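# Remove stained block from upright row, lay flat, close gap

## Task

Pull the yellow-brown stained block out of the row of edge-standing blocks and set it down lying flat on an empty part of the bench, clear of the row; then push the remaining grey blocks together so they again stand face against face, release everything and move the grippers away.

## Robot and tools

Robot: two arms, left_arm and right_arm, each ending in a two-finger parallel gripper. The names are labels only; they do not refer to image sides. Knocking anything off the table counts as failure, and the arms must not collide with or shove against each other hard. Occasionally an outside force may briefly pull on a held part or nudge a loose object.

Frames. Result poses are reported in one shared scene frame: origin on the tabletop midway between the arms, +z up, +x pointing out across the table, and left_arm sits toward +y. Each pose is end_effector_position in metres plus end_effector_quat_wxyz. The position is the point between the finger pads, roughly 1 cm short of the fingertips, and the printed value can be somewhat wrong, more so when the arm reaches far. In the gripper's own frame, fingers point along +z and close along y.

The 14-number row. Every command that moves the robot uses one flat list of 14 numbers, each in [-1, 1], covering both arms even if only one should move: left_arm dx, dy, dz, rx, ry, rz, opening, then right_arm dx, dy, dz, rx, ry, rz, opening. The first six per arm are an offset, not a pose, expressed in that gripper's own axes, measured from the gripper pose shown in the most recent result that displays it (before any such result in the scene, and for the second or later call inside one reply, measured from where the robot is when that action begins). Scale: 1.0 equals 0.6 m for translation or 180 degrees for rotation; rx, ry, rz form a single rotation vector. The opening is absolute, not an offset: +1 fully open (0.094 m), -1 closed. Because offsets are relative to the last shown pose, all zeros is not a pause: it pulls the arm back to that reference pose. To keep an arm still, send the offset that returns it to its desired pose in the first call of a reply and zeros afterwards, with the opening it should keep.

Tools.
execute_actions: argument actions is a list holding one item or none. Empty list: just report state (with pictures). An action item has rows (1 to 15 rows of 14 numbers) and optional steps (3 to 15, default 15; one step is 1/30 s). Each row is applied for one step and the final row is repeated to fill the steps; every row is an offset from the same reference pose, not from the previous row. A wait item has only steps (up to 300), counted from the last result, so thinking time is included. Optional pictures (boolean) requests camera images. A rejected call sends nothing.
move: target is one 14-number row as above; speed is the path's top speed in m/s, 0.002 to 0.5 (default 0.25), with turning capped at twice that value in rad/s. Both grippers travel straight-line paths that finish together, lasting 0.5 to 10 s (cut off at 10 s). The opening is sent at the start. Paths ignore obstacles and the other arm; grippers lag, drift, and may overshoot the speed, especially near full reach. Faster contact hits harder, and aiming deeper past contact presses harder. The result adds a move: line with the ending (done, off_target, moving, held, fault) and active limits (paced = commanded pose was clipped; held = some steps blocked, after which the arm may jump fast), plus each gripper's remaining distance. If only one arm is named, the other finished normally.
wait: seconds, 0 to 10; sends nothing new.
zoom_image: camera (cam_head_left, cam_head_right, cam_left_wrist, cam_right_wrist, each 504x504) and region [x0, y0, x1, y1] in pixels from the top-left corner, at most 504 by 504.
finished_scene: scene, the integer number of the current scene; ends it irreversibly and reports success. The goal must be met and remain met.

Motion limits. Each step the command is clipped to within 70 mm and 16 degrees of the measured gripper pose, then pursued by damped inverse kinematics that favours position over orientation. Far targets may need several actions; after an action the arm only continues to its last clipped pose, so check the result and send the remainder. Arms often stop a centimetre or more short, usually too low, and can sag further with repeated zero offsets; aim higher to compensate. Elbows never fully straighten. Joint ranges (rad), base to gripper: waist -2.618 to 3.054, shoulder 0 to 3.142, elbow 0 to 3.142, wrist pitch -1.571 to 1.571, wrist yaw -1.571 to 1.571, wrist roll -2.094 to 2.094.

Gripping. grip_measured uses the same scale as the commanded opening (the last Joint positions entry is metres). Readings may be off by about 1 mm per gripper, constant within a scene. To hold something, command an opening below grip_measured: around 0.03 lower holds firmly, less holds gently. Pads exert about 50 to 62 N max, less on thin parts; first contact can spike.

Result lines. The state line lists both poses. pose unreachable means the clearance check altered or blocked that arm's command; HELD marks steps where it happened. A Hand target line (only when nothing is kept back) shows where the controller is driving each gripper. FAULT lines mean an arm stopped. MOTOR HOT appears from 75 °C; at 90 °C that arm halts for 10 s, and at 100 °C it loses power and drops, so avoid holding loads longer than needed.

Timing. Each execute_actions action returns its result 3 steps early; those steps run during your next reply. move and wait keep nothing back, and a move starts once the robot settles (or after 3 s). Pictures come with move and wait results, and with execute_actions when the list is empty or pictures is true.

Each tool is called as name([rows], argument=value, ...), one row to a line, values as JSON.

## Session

execute_actions(actions=[])

Scene clock: 0.00 s of 4800.00 s.
left_arm: end_effector_position=(+0.2050, +0.1856, +0.2398) grip_measured=+1.000 end_effector_quat_wxyz=(+0.701, +0.588, +0.392, -0.095) | right_arm: end_effector_position=(+0.4016, -0.2415, +0.2649) grip_measured=+1.000 end_effector_quat_wxyz=(+0.095, +0.590, +0.520, +0.610)
Joint positions: left_arm=[-0.134  0.344  0.23   0.116  0.957  0.847  0.094] | right_arm=[-0.003  1.101  0.758  0.041 -0.645  2.08   0.094]
Joint velocities: left_arm=[ 0.002 -0.012  0.002  0.037  0.022 -0.007  0.   ] | right_arm=[-0.007 -0.022 -0.022 -0.051 -0.037  0.051  0.   ]
Hand target (left_arm): +0.204, +0.186, +0.239; +0.698, +0.587, +0.397, -0.099
Hand target (right_arm): +0.400, -0.241, +0.266; +0.095, +0.590, +0.522, +0.609

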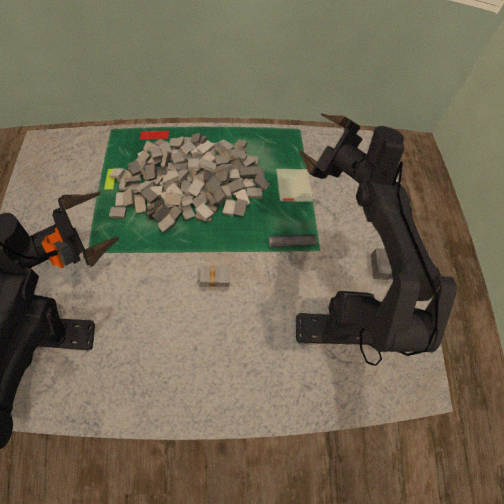

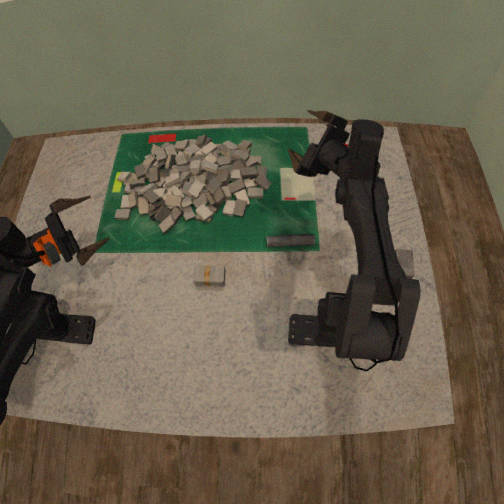

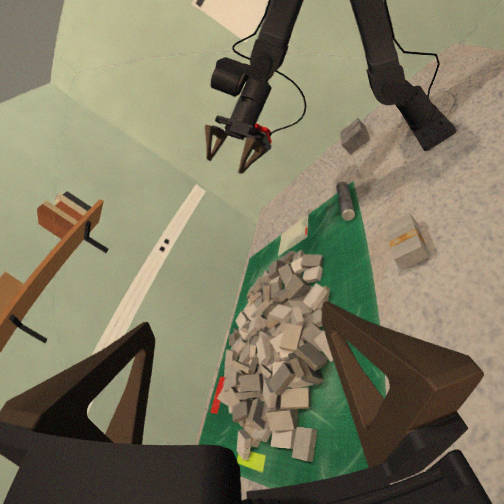

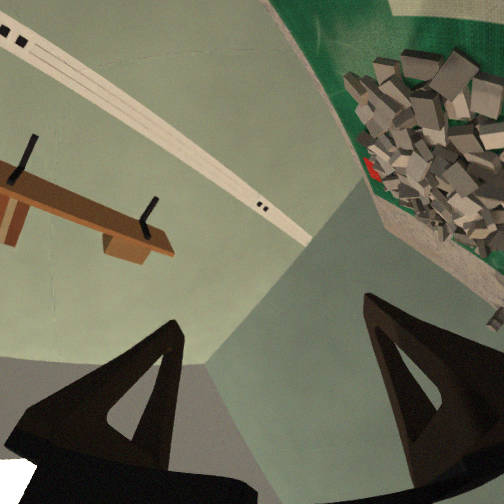

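move(target=[0,0,0,0,0,0,1,0,0,0,0,0,-0.7,1], speed=0.5)

Scene clock: 3.17 s of 4800.00 s.
left_arm: end_effector_position=(+0.2050, +0.1856, +0.2405) grip_measured=+1.000 end_effector_quat_wxyz=(+0.702, +0.588, +0.391, -0.094) | right_arm: end_effector_position=(+0.4026, -0.2416, +0.2681) grip_measured=+1.000 end_effector_quat_wxyz=(+0.591, -0.193, +0.759, +0.194)
Joint positions: left_arm=[-0.134  0.344  0.23   0.12   0.957  0.847  0.094] | right_arm=[-0.003  1.101  0.758  0.057 -0.645 -0.106  0.094]
Joint velocities: left_arm=[-0.002  0.007  0.007 -0.022 -0.037 -0.037  0.   ] | right_arm=[-0.017  0.002 -0.012 -0.037  0.066 -0.022  0.   ]
Hand target (left_arm): +0.205, +0.186, +0.240; +0.701, +0.588, +0.392, -0.095
Hand target (right_arm): +0.402, -0.241, +0.265; +0.587, -0.195, +0.762, +0.193
Off the commanded pose (left_arm): 0.001 m, 0 deg.
Off the commanded pose (right_arm): 0.003 m, 1 deg.
Kept back: nothing.
move: done

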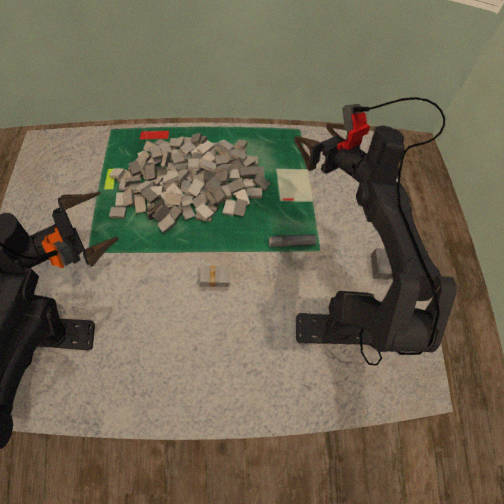

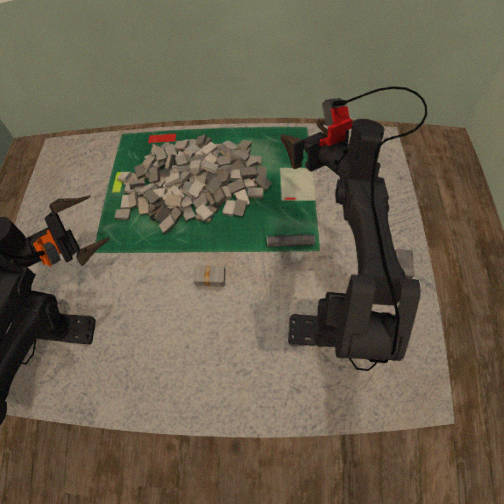

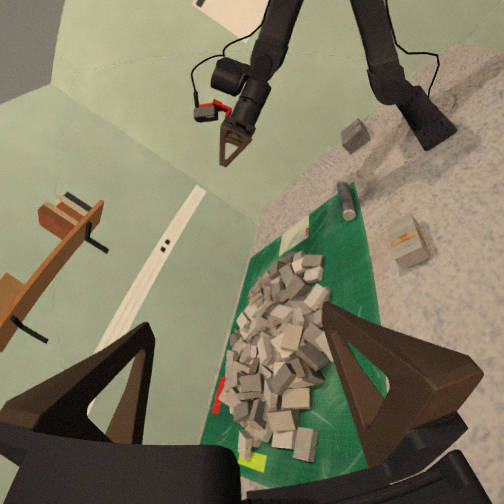

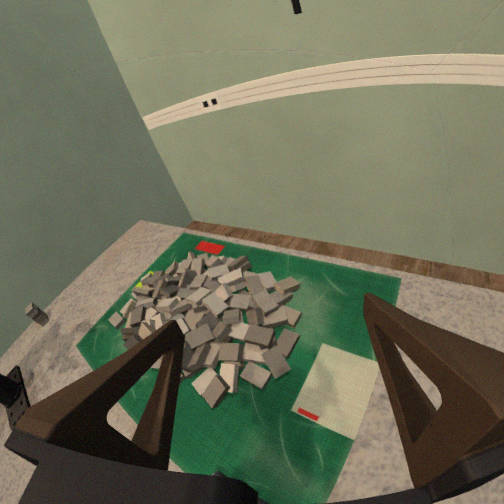

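move(target=[0,0,-0.12,0,0,0,1,0.303,0.49,-0.067,-0.201,0.397,-0.286,1])

Scene clock: 7.33 s of 4800.00 s.
left_arm: end_effector_position=(+0.1793, +0.2406, +0.2463) grip_measured=+1.000 end_effector_quat_wxyz=(+0.706, +0.575, +0.412, -0.043) | right_arm: end_effector_position=(+0.1728, -0.0326, +0.1121) grip_measured=+1.000 end_effector_quat_wxyz=(-0.002, +0.709, -0.705, +0.015)
Joint positions: left_arm=[ 0.591  0.068  0.23  -0.004  1.574  0.73   0.094] | right_arm=[ 1.234  1.731  1.416 -1.262  0.029 -0.439  0.094]
Joint velocities: left_arm=[ 0.012  0.007 -0.007  0.022 -0.022 -0.066  0.   ] | right_arm=[-0.012 -0.012 -0.027 -0.11  -0.022 -0.037  0.   ]
Hand target (left_arm): +0.179, +0.241, +0.239; +0.705, +0.567, +0.423, -0.052
Hand target (right_arm): +0.174, -0.030, +0.116; -0.004, +0.708, -0.706, +0.018
Off the commanded pose (left_arm): 0.013 m, 7 deg.
Off the commanded pose (right_arm): 0.012 m, 2 deg.
joint sent to its limit (left arm) — the command would take joint 5 (wrist yaw) past its upper limit, so that joint was sent only as far as its limit.
Kept back: nothing.
move: off_target (left_arm, right_arm)

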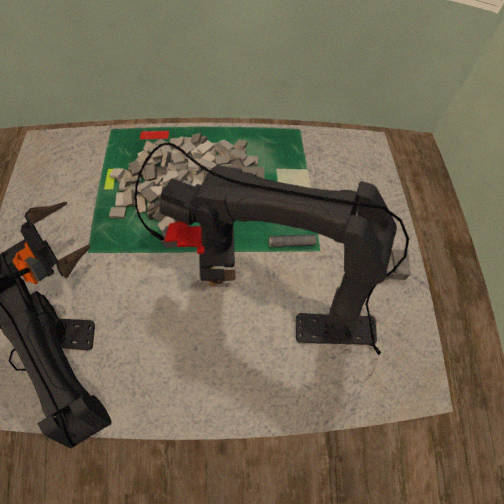

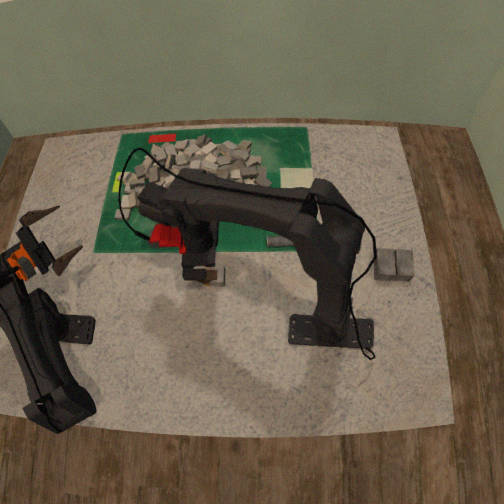

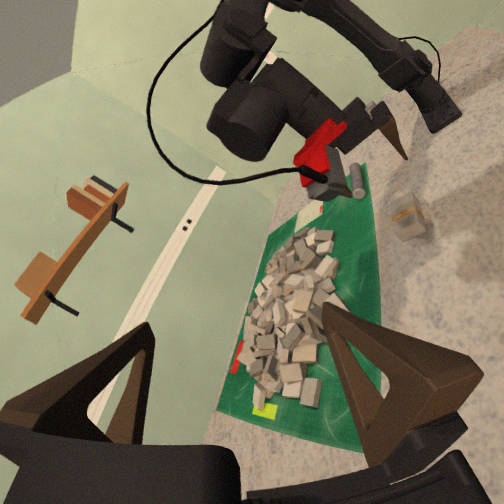

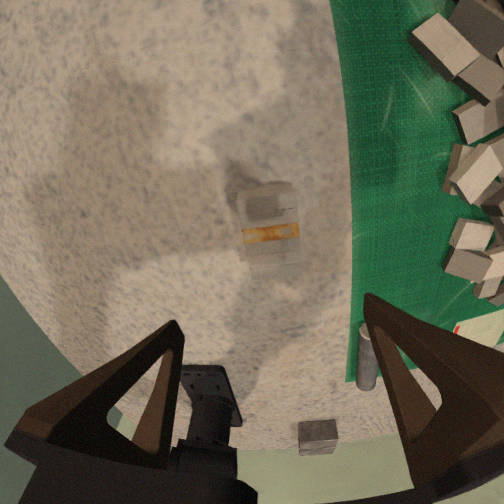

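move(target=[0,0,0,0,0,0,0.3,0,0,0.13,0,-0.01,-0.025,0.3])

Scene clock: 8.67 s of 4800.00 s.
left_arm: end_effector_position=(+0.1793, +0.2406, +0.2469) grip_measured=+0.303 end_effector_quat_wxyz=(+0.706, +0.576, +0.411, -0.041) | right_arm: end_effector_position=(+0.1728, -0.0309, +0.0407) grip_measured=+0.302 end_effector_quat_wxyz=(-0.019, +0.737, -0.675, +0.007)
Joint positions: left_arm=[0.591 0.068 0.23  0.004 1.574 0.727 0.061] | right_arm=[ 1.234  1.761  1.16  -0.939  0.025 -0.521  0.061]
Joint velocities: left_arm=[-0.012 -0.017 -0.007 -0.022 -0.022  0.051 -0.001] | right_arm=[-0.002 -0.007  0.002  0.037 -0.007  0.051  0.   ]
Hand target (left_arm): +0.179, +0.241, +0.246; +0.706, +0.575, +0.412, -0.043
Hand target (right_arm): +0.173, -0.034, +0.034; -0.012, +0.736, -0.676, +0.004
Off the commanded pose (left_arm): 0.001 m, 0 deg.
Off the commanded pose (right_arm): 0.007 m, 1 deg.
Kept back: nothing.
move: done

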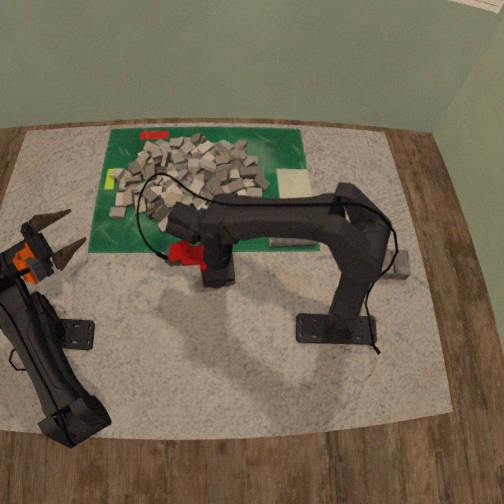

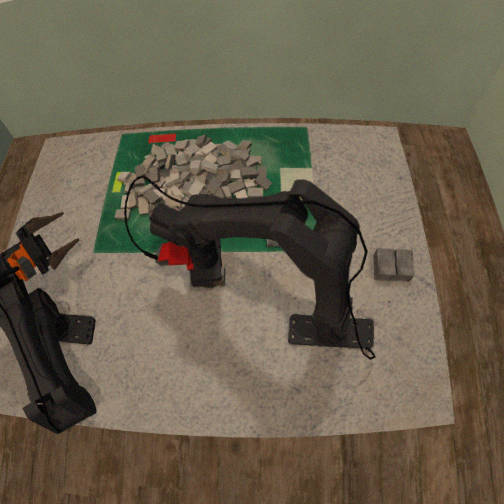

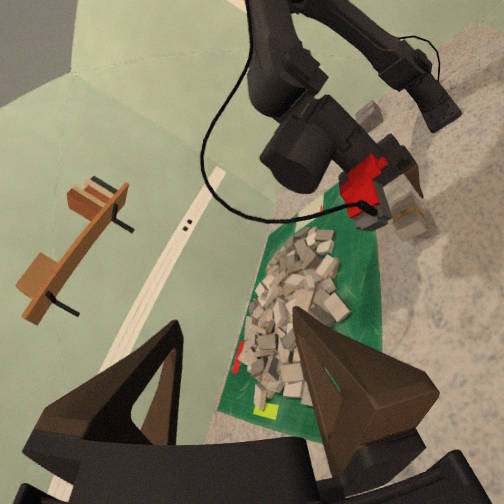

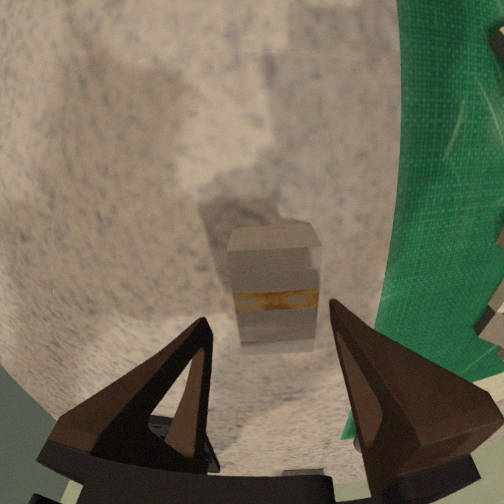

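move(target=[0,0,0,0,0,0,0.3,0.022,-0.003,0,0,0,0,0.3])

move(target=[0,0,0,0,0,0,0.3,0,0,0.05,0,-0.01,0,0.3], speed=0.08)

Scene clock: 9.60 s of 4800.00 s.
left_arm: end_effector_position=(+0.1792, +0.2406, +0.2472) grip_measured=+0.303 end_effector_quat_wxyz=(+0.706, +0.577, +0.410, -0.039) | right_arm: end_effector_position=(+0.1757, -0.0394, +0.0390) grip_measured=+0.302 end_effector_quat_wxyz=(-0.016, +0.737, -0.676, +0.008)
Joint positions: left_arm=[0.591 0.068 0.23  0.008 1.574 0.727 0.061] | right_arm=[ 1.214  1.745  1.135 -0.935  0.025 -0.539  0.061]
Joint velocities: left_arm=[-0.017 -0.017 -0.002 -0.007  0.007  0.066 -0.001] | right_arm=[ 0.017  0.007 -0.007  0.022  0.007  0.051 -0.001]
Hand target (left_arm): +0.179, +0.241, +0.247; +0.706, +0.576, +0.411, -0.041
Hand target (right_arm): +0.176, -0.044, +0.040; -0.019, +0.737, -0.675, +0.007
Off the commanded pose (left_arm): 0.000 m, 0 deg.
Off the commanded pose (right_arm): 0.005 m, 0 deg.
Kept back: nothing.
move: done

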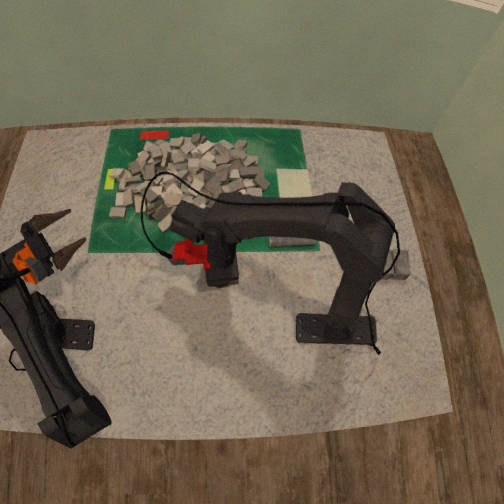

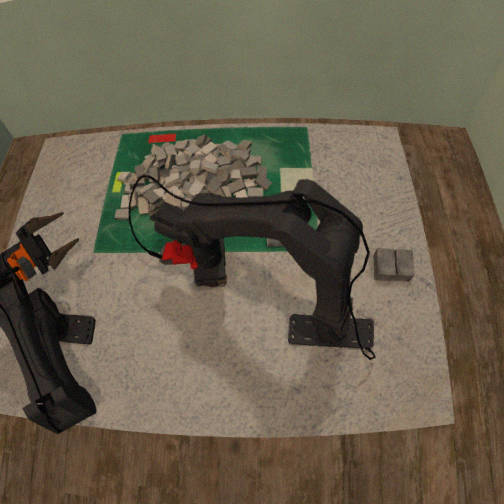

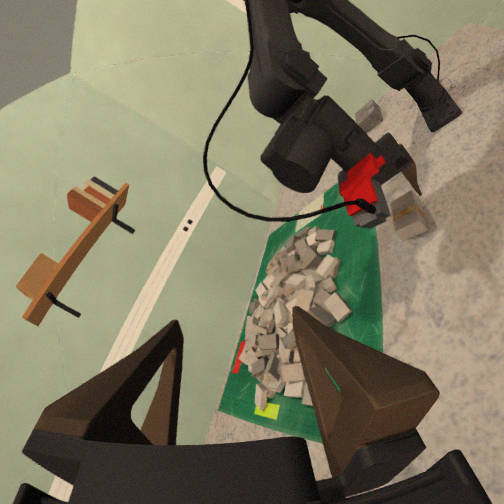

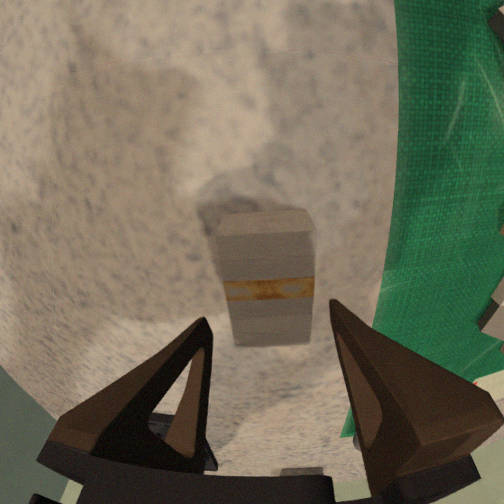

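Scene clock: 10.60 s of 4800.00 s.
left_arm: end_effector_position=(+0.1792, +0.2405, +0.2475) grip_measured=+0.303 end_effector_quat_wxyz=(+0.706, +0.578, +0.408, -0.038) | right_arm: end_effector_position=(+0.1769, -0.0344, +0.0173) grip_measured=+0.302 end_effector_quat_wxyz=(-0.036, +0.737, -0.675, -0.001)
Joint positions: left_arm=[0.591 0.068 0.23  0.013 1.574 0.727 0.061] | right_arm=[ 1.214  1.76   1.056 -0.798  0.019 -0.542  0.061]
Joint velocities: left_arm=[-0.002 -0.002 -0.007 -0.037 -0.081 -0.037  0.   ] | right_arm=[-0.012  0.007 -0.002  0.022  0.066 -0.022  0.   ]
Hand target (left_arm): +0.179, +0.241, +0.247; +0.706, +0.577, +0.410, -0.039
Hand target (right_arm): +0.176, -0.039, +0.009; -0.026, +0.737, -0.676, -0.003
Off the commanded pose (left_arm): 0.000 m, 0 deg.
Off the commanded pose (right_arm): 0.009 m, 1 deg.
Kept back: nothing.
move: done

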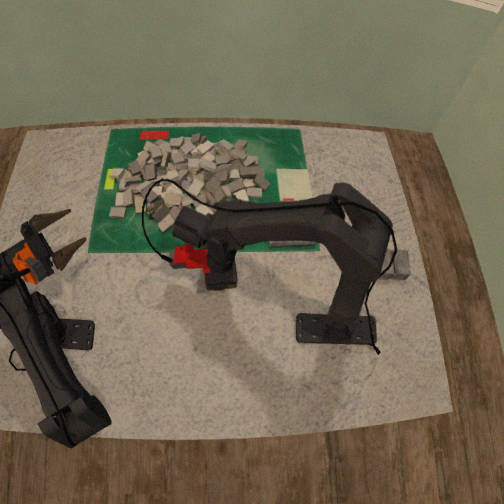

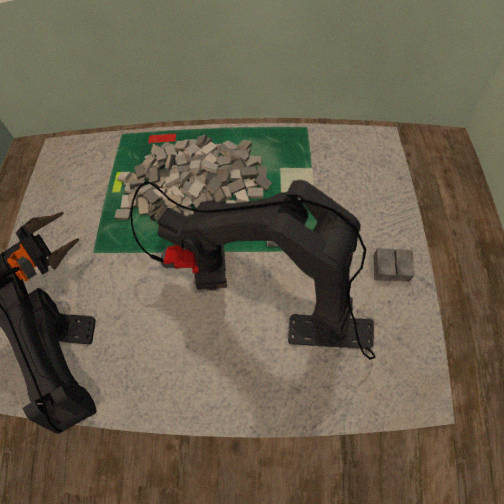

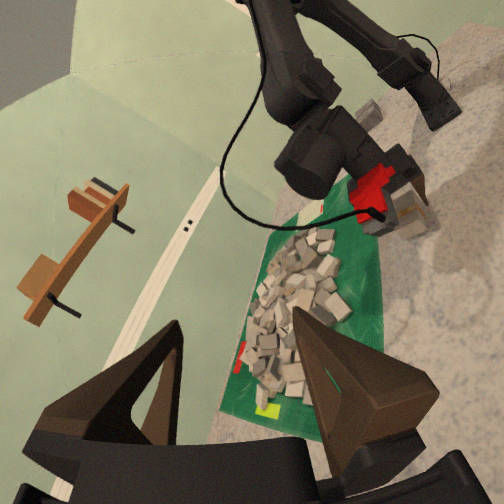

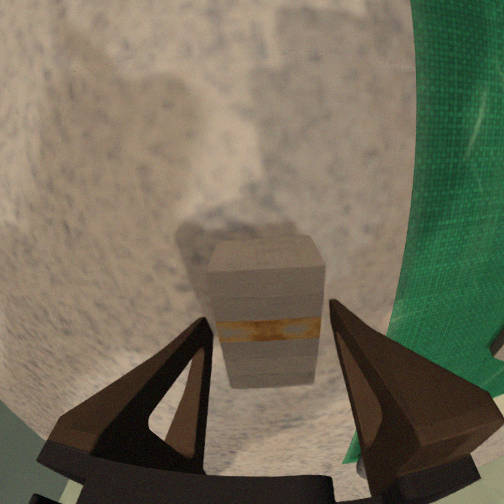

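move(target=[0,0,0,0,0,0,0.3,0.019,0,-0.003,0,0,0,0.3])

move(target=[0,0,0,0,0,0,0.3,0,0,0,0,0,0,-0.15])

move(target=[0,0,0,0,0,0,0.3,0.075,0,-0.012,0,0,0,-0.15], speed=0.06)

Scene clock: 11.53 s of 4800.00 s.
left_arm: end_effector_position=(+0.1791, +0.2405, +0.2478) grip_measured=+0.303 end_effector_quat_wxyz=(+0.706, +0.578, +0.407, -0.036) | right_arm: end_effector_position=(+0.1782, -0.0403, +0.0170) grip_measured=+0.302 end_effector_quat_wxyz=(-0.035, +0.737, -0.675, -0.000)
Joint positions: left_arm=[0.591 0.068 0.23  0.017 1.574 0.727 0.061] | right_arm=[ 1.202  1.745  1.037 -0.795  0.018 -0.553  0.061]
Joint velocities: left_arm=[ 0.017 -0.012 -0.002 -0.037 -0.007 -0.007 -0.001] | right_arm=[-0.012 -0.007 -0.002  0.007  0.051 -0.037 -0.001]
Hand target (left_arm): +0.179, +0.241, +0.247; +0.706, +0.578, +0.408, -0.038
Hand target (right_arm): +0.178, -0.046, +0.018; -0.035, +0.737, -0.675, -0.001
Off the commanded pose (left_arm): 0.000 m, 0 deg.
Off the commanded pose (right_arm): 0.006 m, 0 deg.
Kept back: nothing.
move: done

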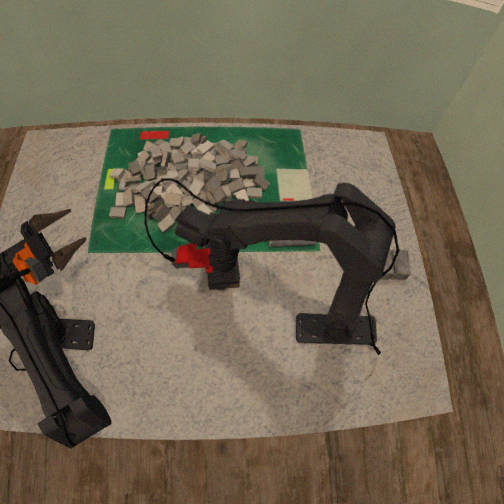

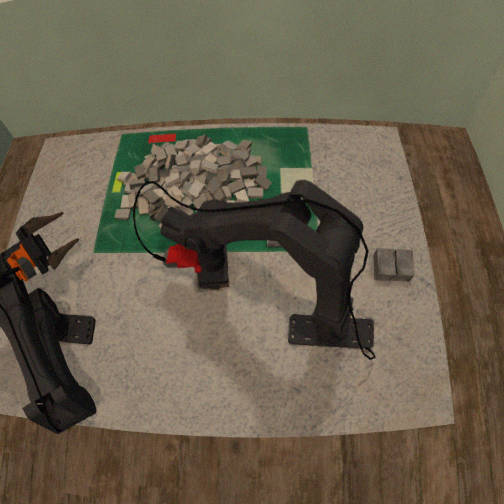

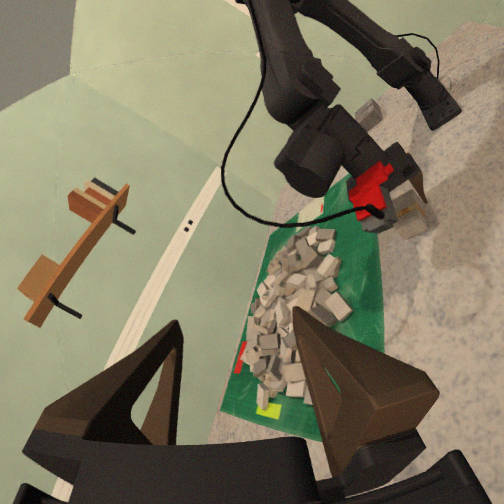

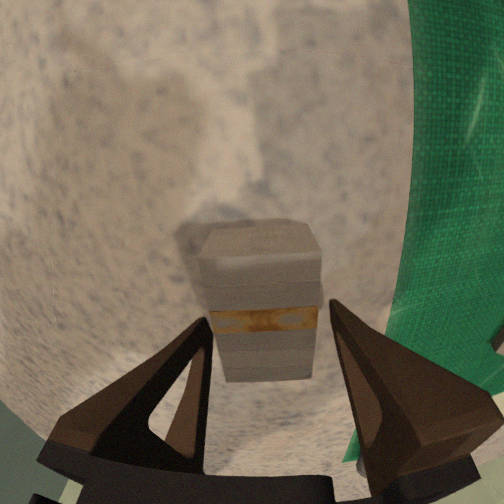

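Scene clock: 12.03 s of 4800.00 s.
left_arm: end_effector_position=(+0.1791, +0.2405, +0.2480) grip_measured=+0.303 end_effector_quat_wxyz=(+0.706, +0.579, +0.406, -0.035) | right_arm: end_effector_position=(+0.1780, -0.0403, +0.0170) grip_measured=-0.112 end_effector_quat_wxyz=(-0.035, +0.737, -0.675, -0.001)
Joint positions: left_arm=[0.591 0.068 0.23  0.021 1.574 0.727 0.061] | right_arm=[ 1.202  1.745  1.037 -0.796  0.018 -0.553  0.042]
Joint velocities: left_arm=[ 0.007 -0.027 -0.002 -0.007 -0.051 -0.037  0.   ] | right_arm=[-0.002 -0.012 -0.002 -0.022 -0.037  0.066 -0.001]
Hand target (left_arm): +0.179, +0.241, +0.248; +0.706, +0.578, +0.407, -0.036
Hand target (right_arm): +0.178, -0.040, +0.017; -0.035, +0.737, -0.675, -0.000
Off the commanded pose (left_arm): 0.000 m, 0 deg.
Off the commanded pose (right_arm): 0.000 m, 0 deg.
Kept back: nothing.
move: done

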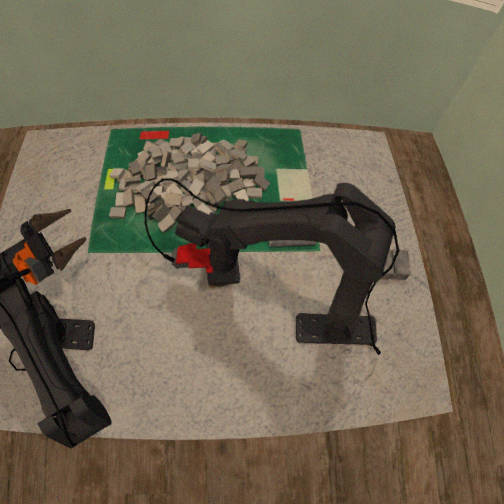

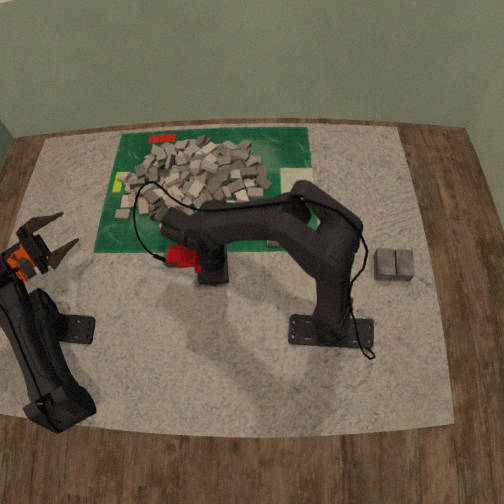

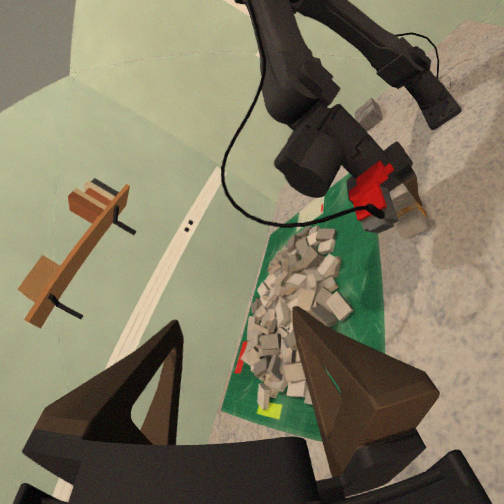

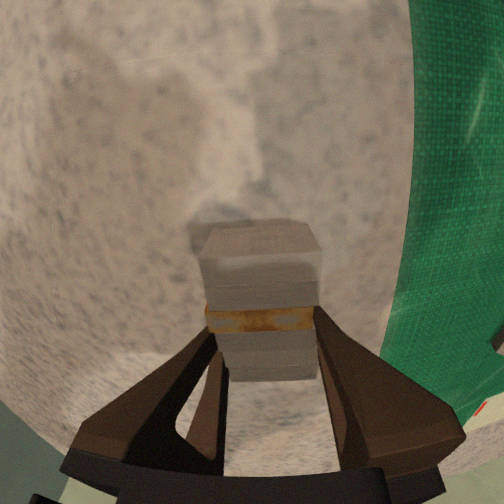

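Scene clock: 13.10 s of 4800.00 s.
left_arm: end_effector_position=(+0.1790, +0.2405, +0.2483) grip_measured=+0.303 end_effector_quat_wxyz=(+0.706, +0.580, +0.405, -0.033) | right_arm: end_effector_position=(+0.1832, -0.0801, +0.0180) grip_measured=-0.112 end_effector_quat_wxyz=(-0.033, +0.736, -0.676, +0.000)
Joint positions: left_arm=[0.591 0.068 0.23  0.025 1.574 0.727 0.061] | right_arm=[ 1.117  1.63   0.911 -0.787  0.013 -0.635  0.042]
Joint velocities: left_arm=[-0.002 -0.022 -0.002 -0.066  0.007  0.007 -0.   ] | right_arm=[-0.007 -0.007  0.002  0.066  0.022 -0.007  0.   ]
Hand target (left_arm): +0.179, +0.240, +0.248; +0.706, +0.579, +0.406, -0.035
Hand target (right_arm): +0.182, -0.085, +0.021; -0.034, +0.737, -0.675, -0.001
Off the commanded pose (left_arm): 0.000 m, 0 deg.
Off the commanded pose (right_arm): 0.007 m, 0 deg.
Kept back: nothing.
move: done

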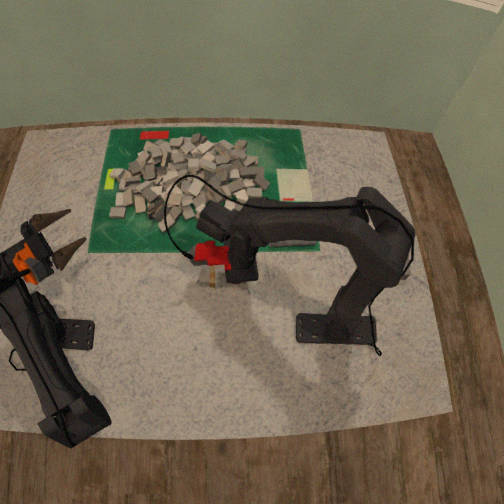

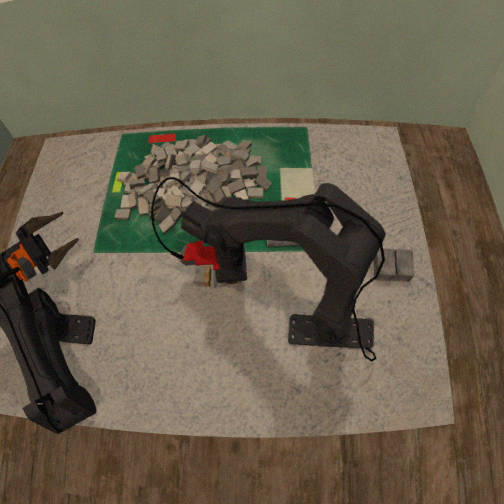

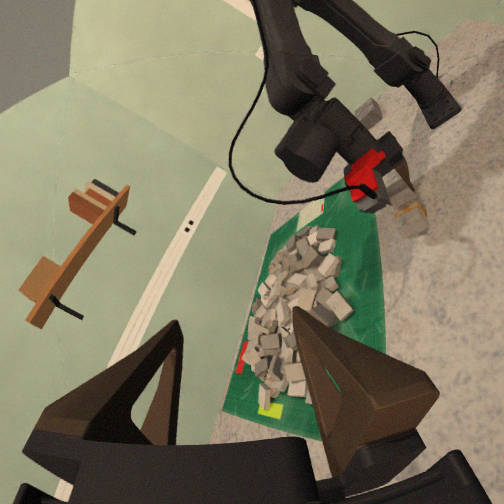

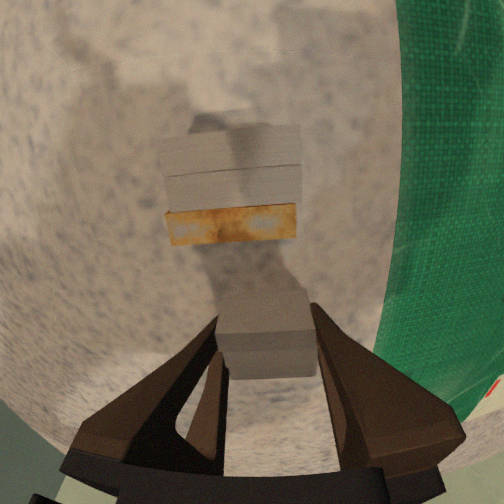

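move(target=[0,0,0,0,0,0,0.3,0,0,0,0,0,0,0.5])

move(target=[0,0,0,0,0,0,0.3,-0.092,0.008,-0.008,0,0,0,0.5], speed=0.1)

Scene clock: 14.03 s of 4800.00 s.
left_arm: end_effector_position=(+0.1790, +0.2404, +0.2486) grip_measured=+0.303 end_effector_quat_wxyz=(+0.706, +0.581, +0.404, -0.032) | right_arm: end_effector_position=(+0.1832, -0.0801, +0.0180) grip_measured=+0.498 end_effector_quat_wxyz=(-0.033, +0.737, -0.675, +0.000)
Joint positions: left_arm=[0.591 0.068 0.23  0.03  1.574 0.727 0.061] | right_arm=[ 1.117  1.63   0.911 -0.787  0.013 -0.637  0.07 ]
Joint velocities: left_arm=[-0.007  0.002 -0.007  0.022 -0.007 -0.051  0.   ] | right_arm=[-0.012  0.002 -0.007 -0.037 -0.051 -0.007 -0.   ]
Hand target (left_arm): +0.179, +0.240, +0.248; +0.706, +0.580, +0.405, -0.033
Hand target (right_arm): +0.183, -0.080, +0.018; -0.033, +0.736, -0.676, +0.000
Off the commanded pose (left_arm): 0.000 m, 0 deg.
Off the commanded pose (right_arm): 0.000 m, 0 deg.
Kept back: nothing.
move: done

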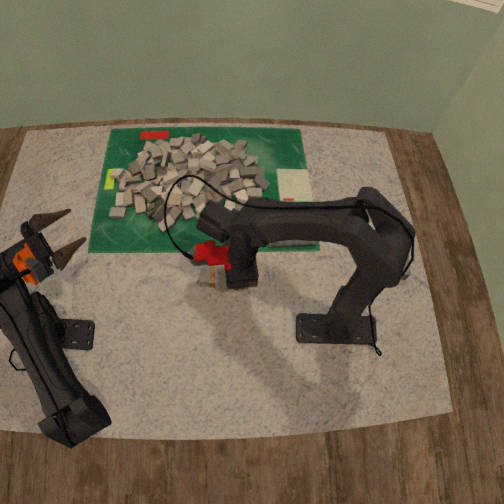

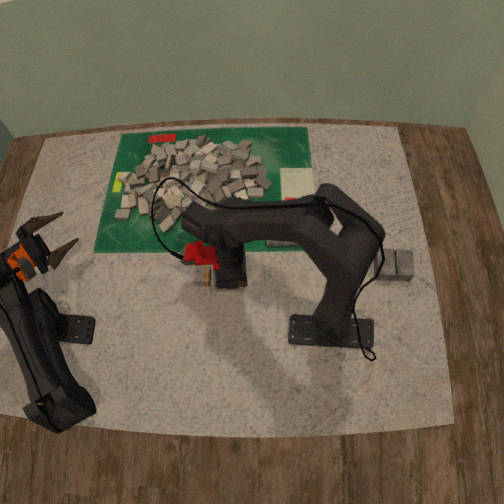

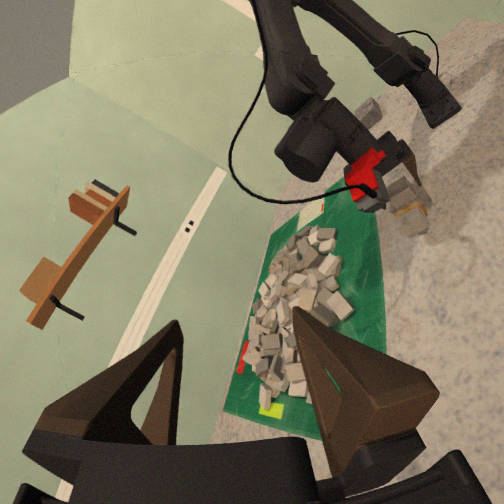

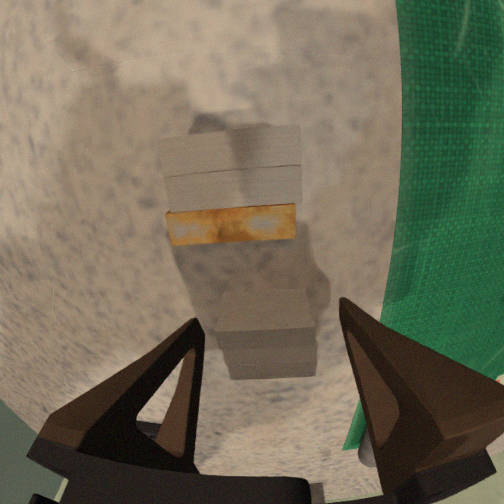

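Scene clock: 15.10 s of 4800.00 s.
left_arm: end_effector_position=(+0.1789, +0.2404, +0.2489) grip_measured=+0.303 end_effector_quat_wxyz=(+0.706, +0.582, +0.402, -0.030) | right_arm: end_effector_position=(+0.1723, -0.0290, +0.0246) grip_measured=+0.498 end_effector_quat_wxyz=(-0.037, +0.738, -0.674, -0.003)
Joint positions: left_arm=[0.591 0.068 0.23  0.034 1.574 0.727 0.061] | right_arm=[ 1.233  1.754  1.081 -0.824  0.016 -0.525  0.07 ]
Joint velocities: left_arm=[ 0.007 -0.042  0.002  0.007 -0.007  0.022 -0.001] | right_arm=[-0.007 -0.012 -0.007 -0.022  0.007  0.037  0.   ]
Hand target (left_arm): +0.179, +0.240, +0.249; +0.706, +0.581, +0.404, -0.032
Hand target (right_arm): +0.173, -0.026, +0.026; -0.034, +0.737, -0.675, +0.000
Off the commanded pose (left_arm): 0.000 m, 0 deg.
Off the commanded pose (right_arm): 0.003 m, 1 deg.
Kept back: nothing.
move: done

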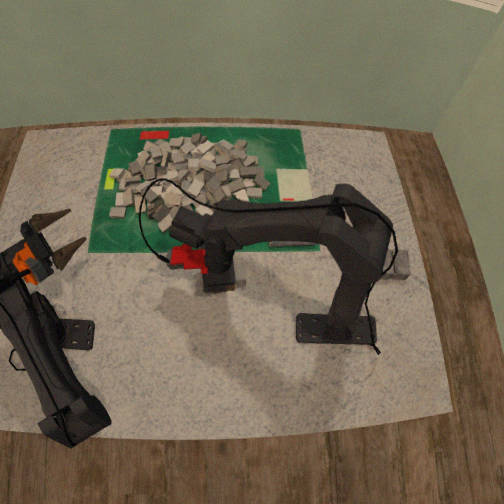

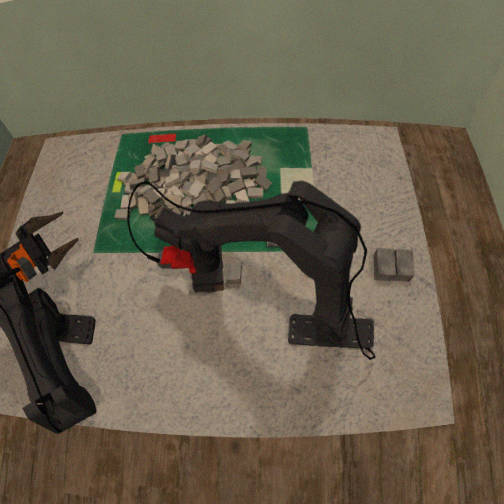

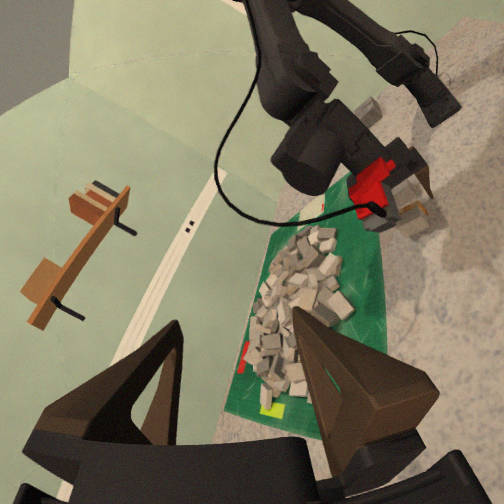

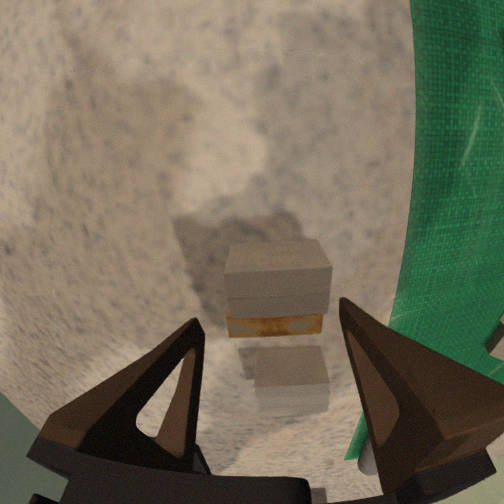

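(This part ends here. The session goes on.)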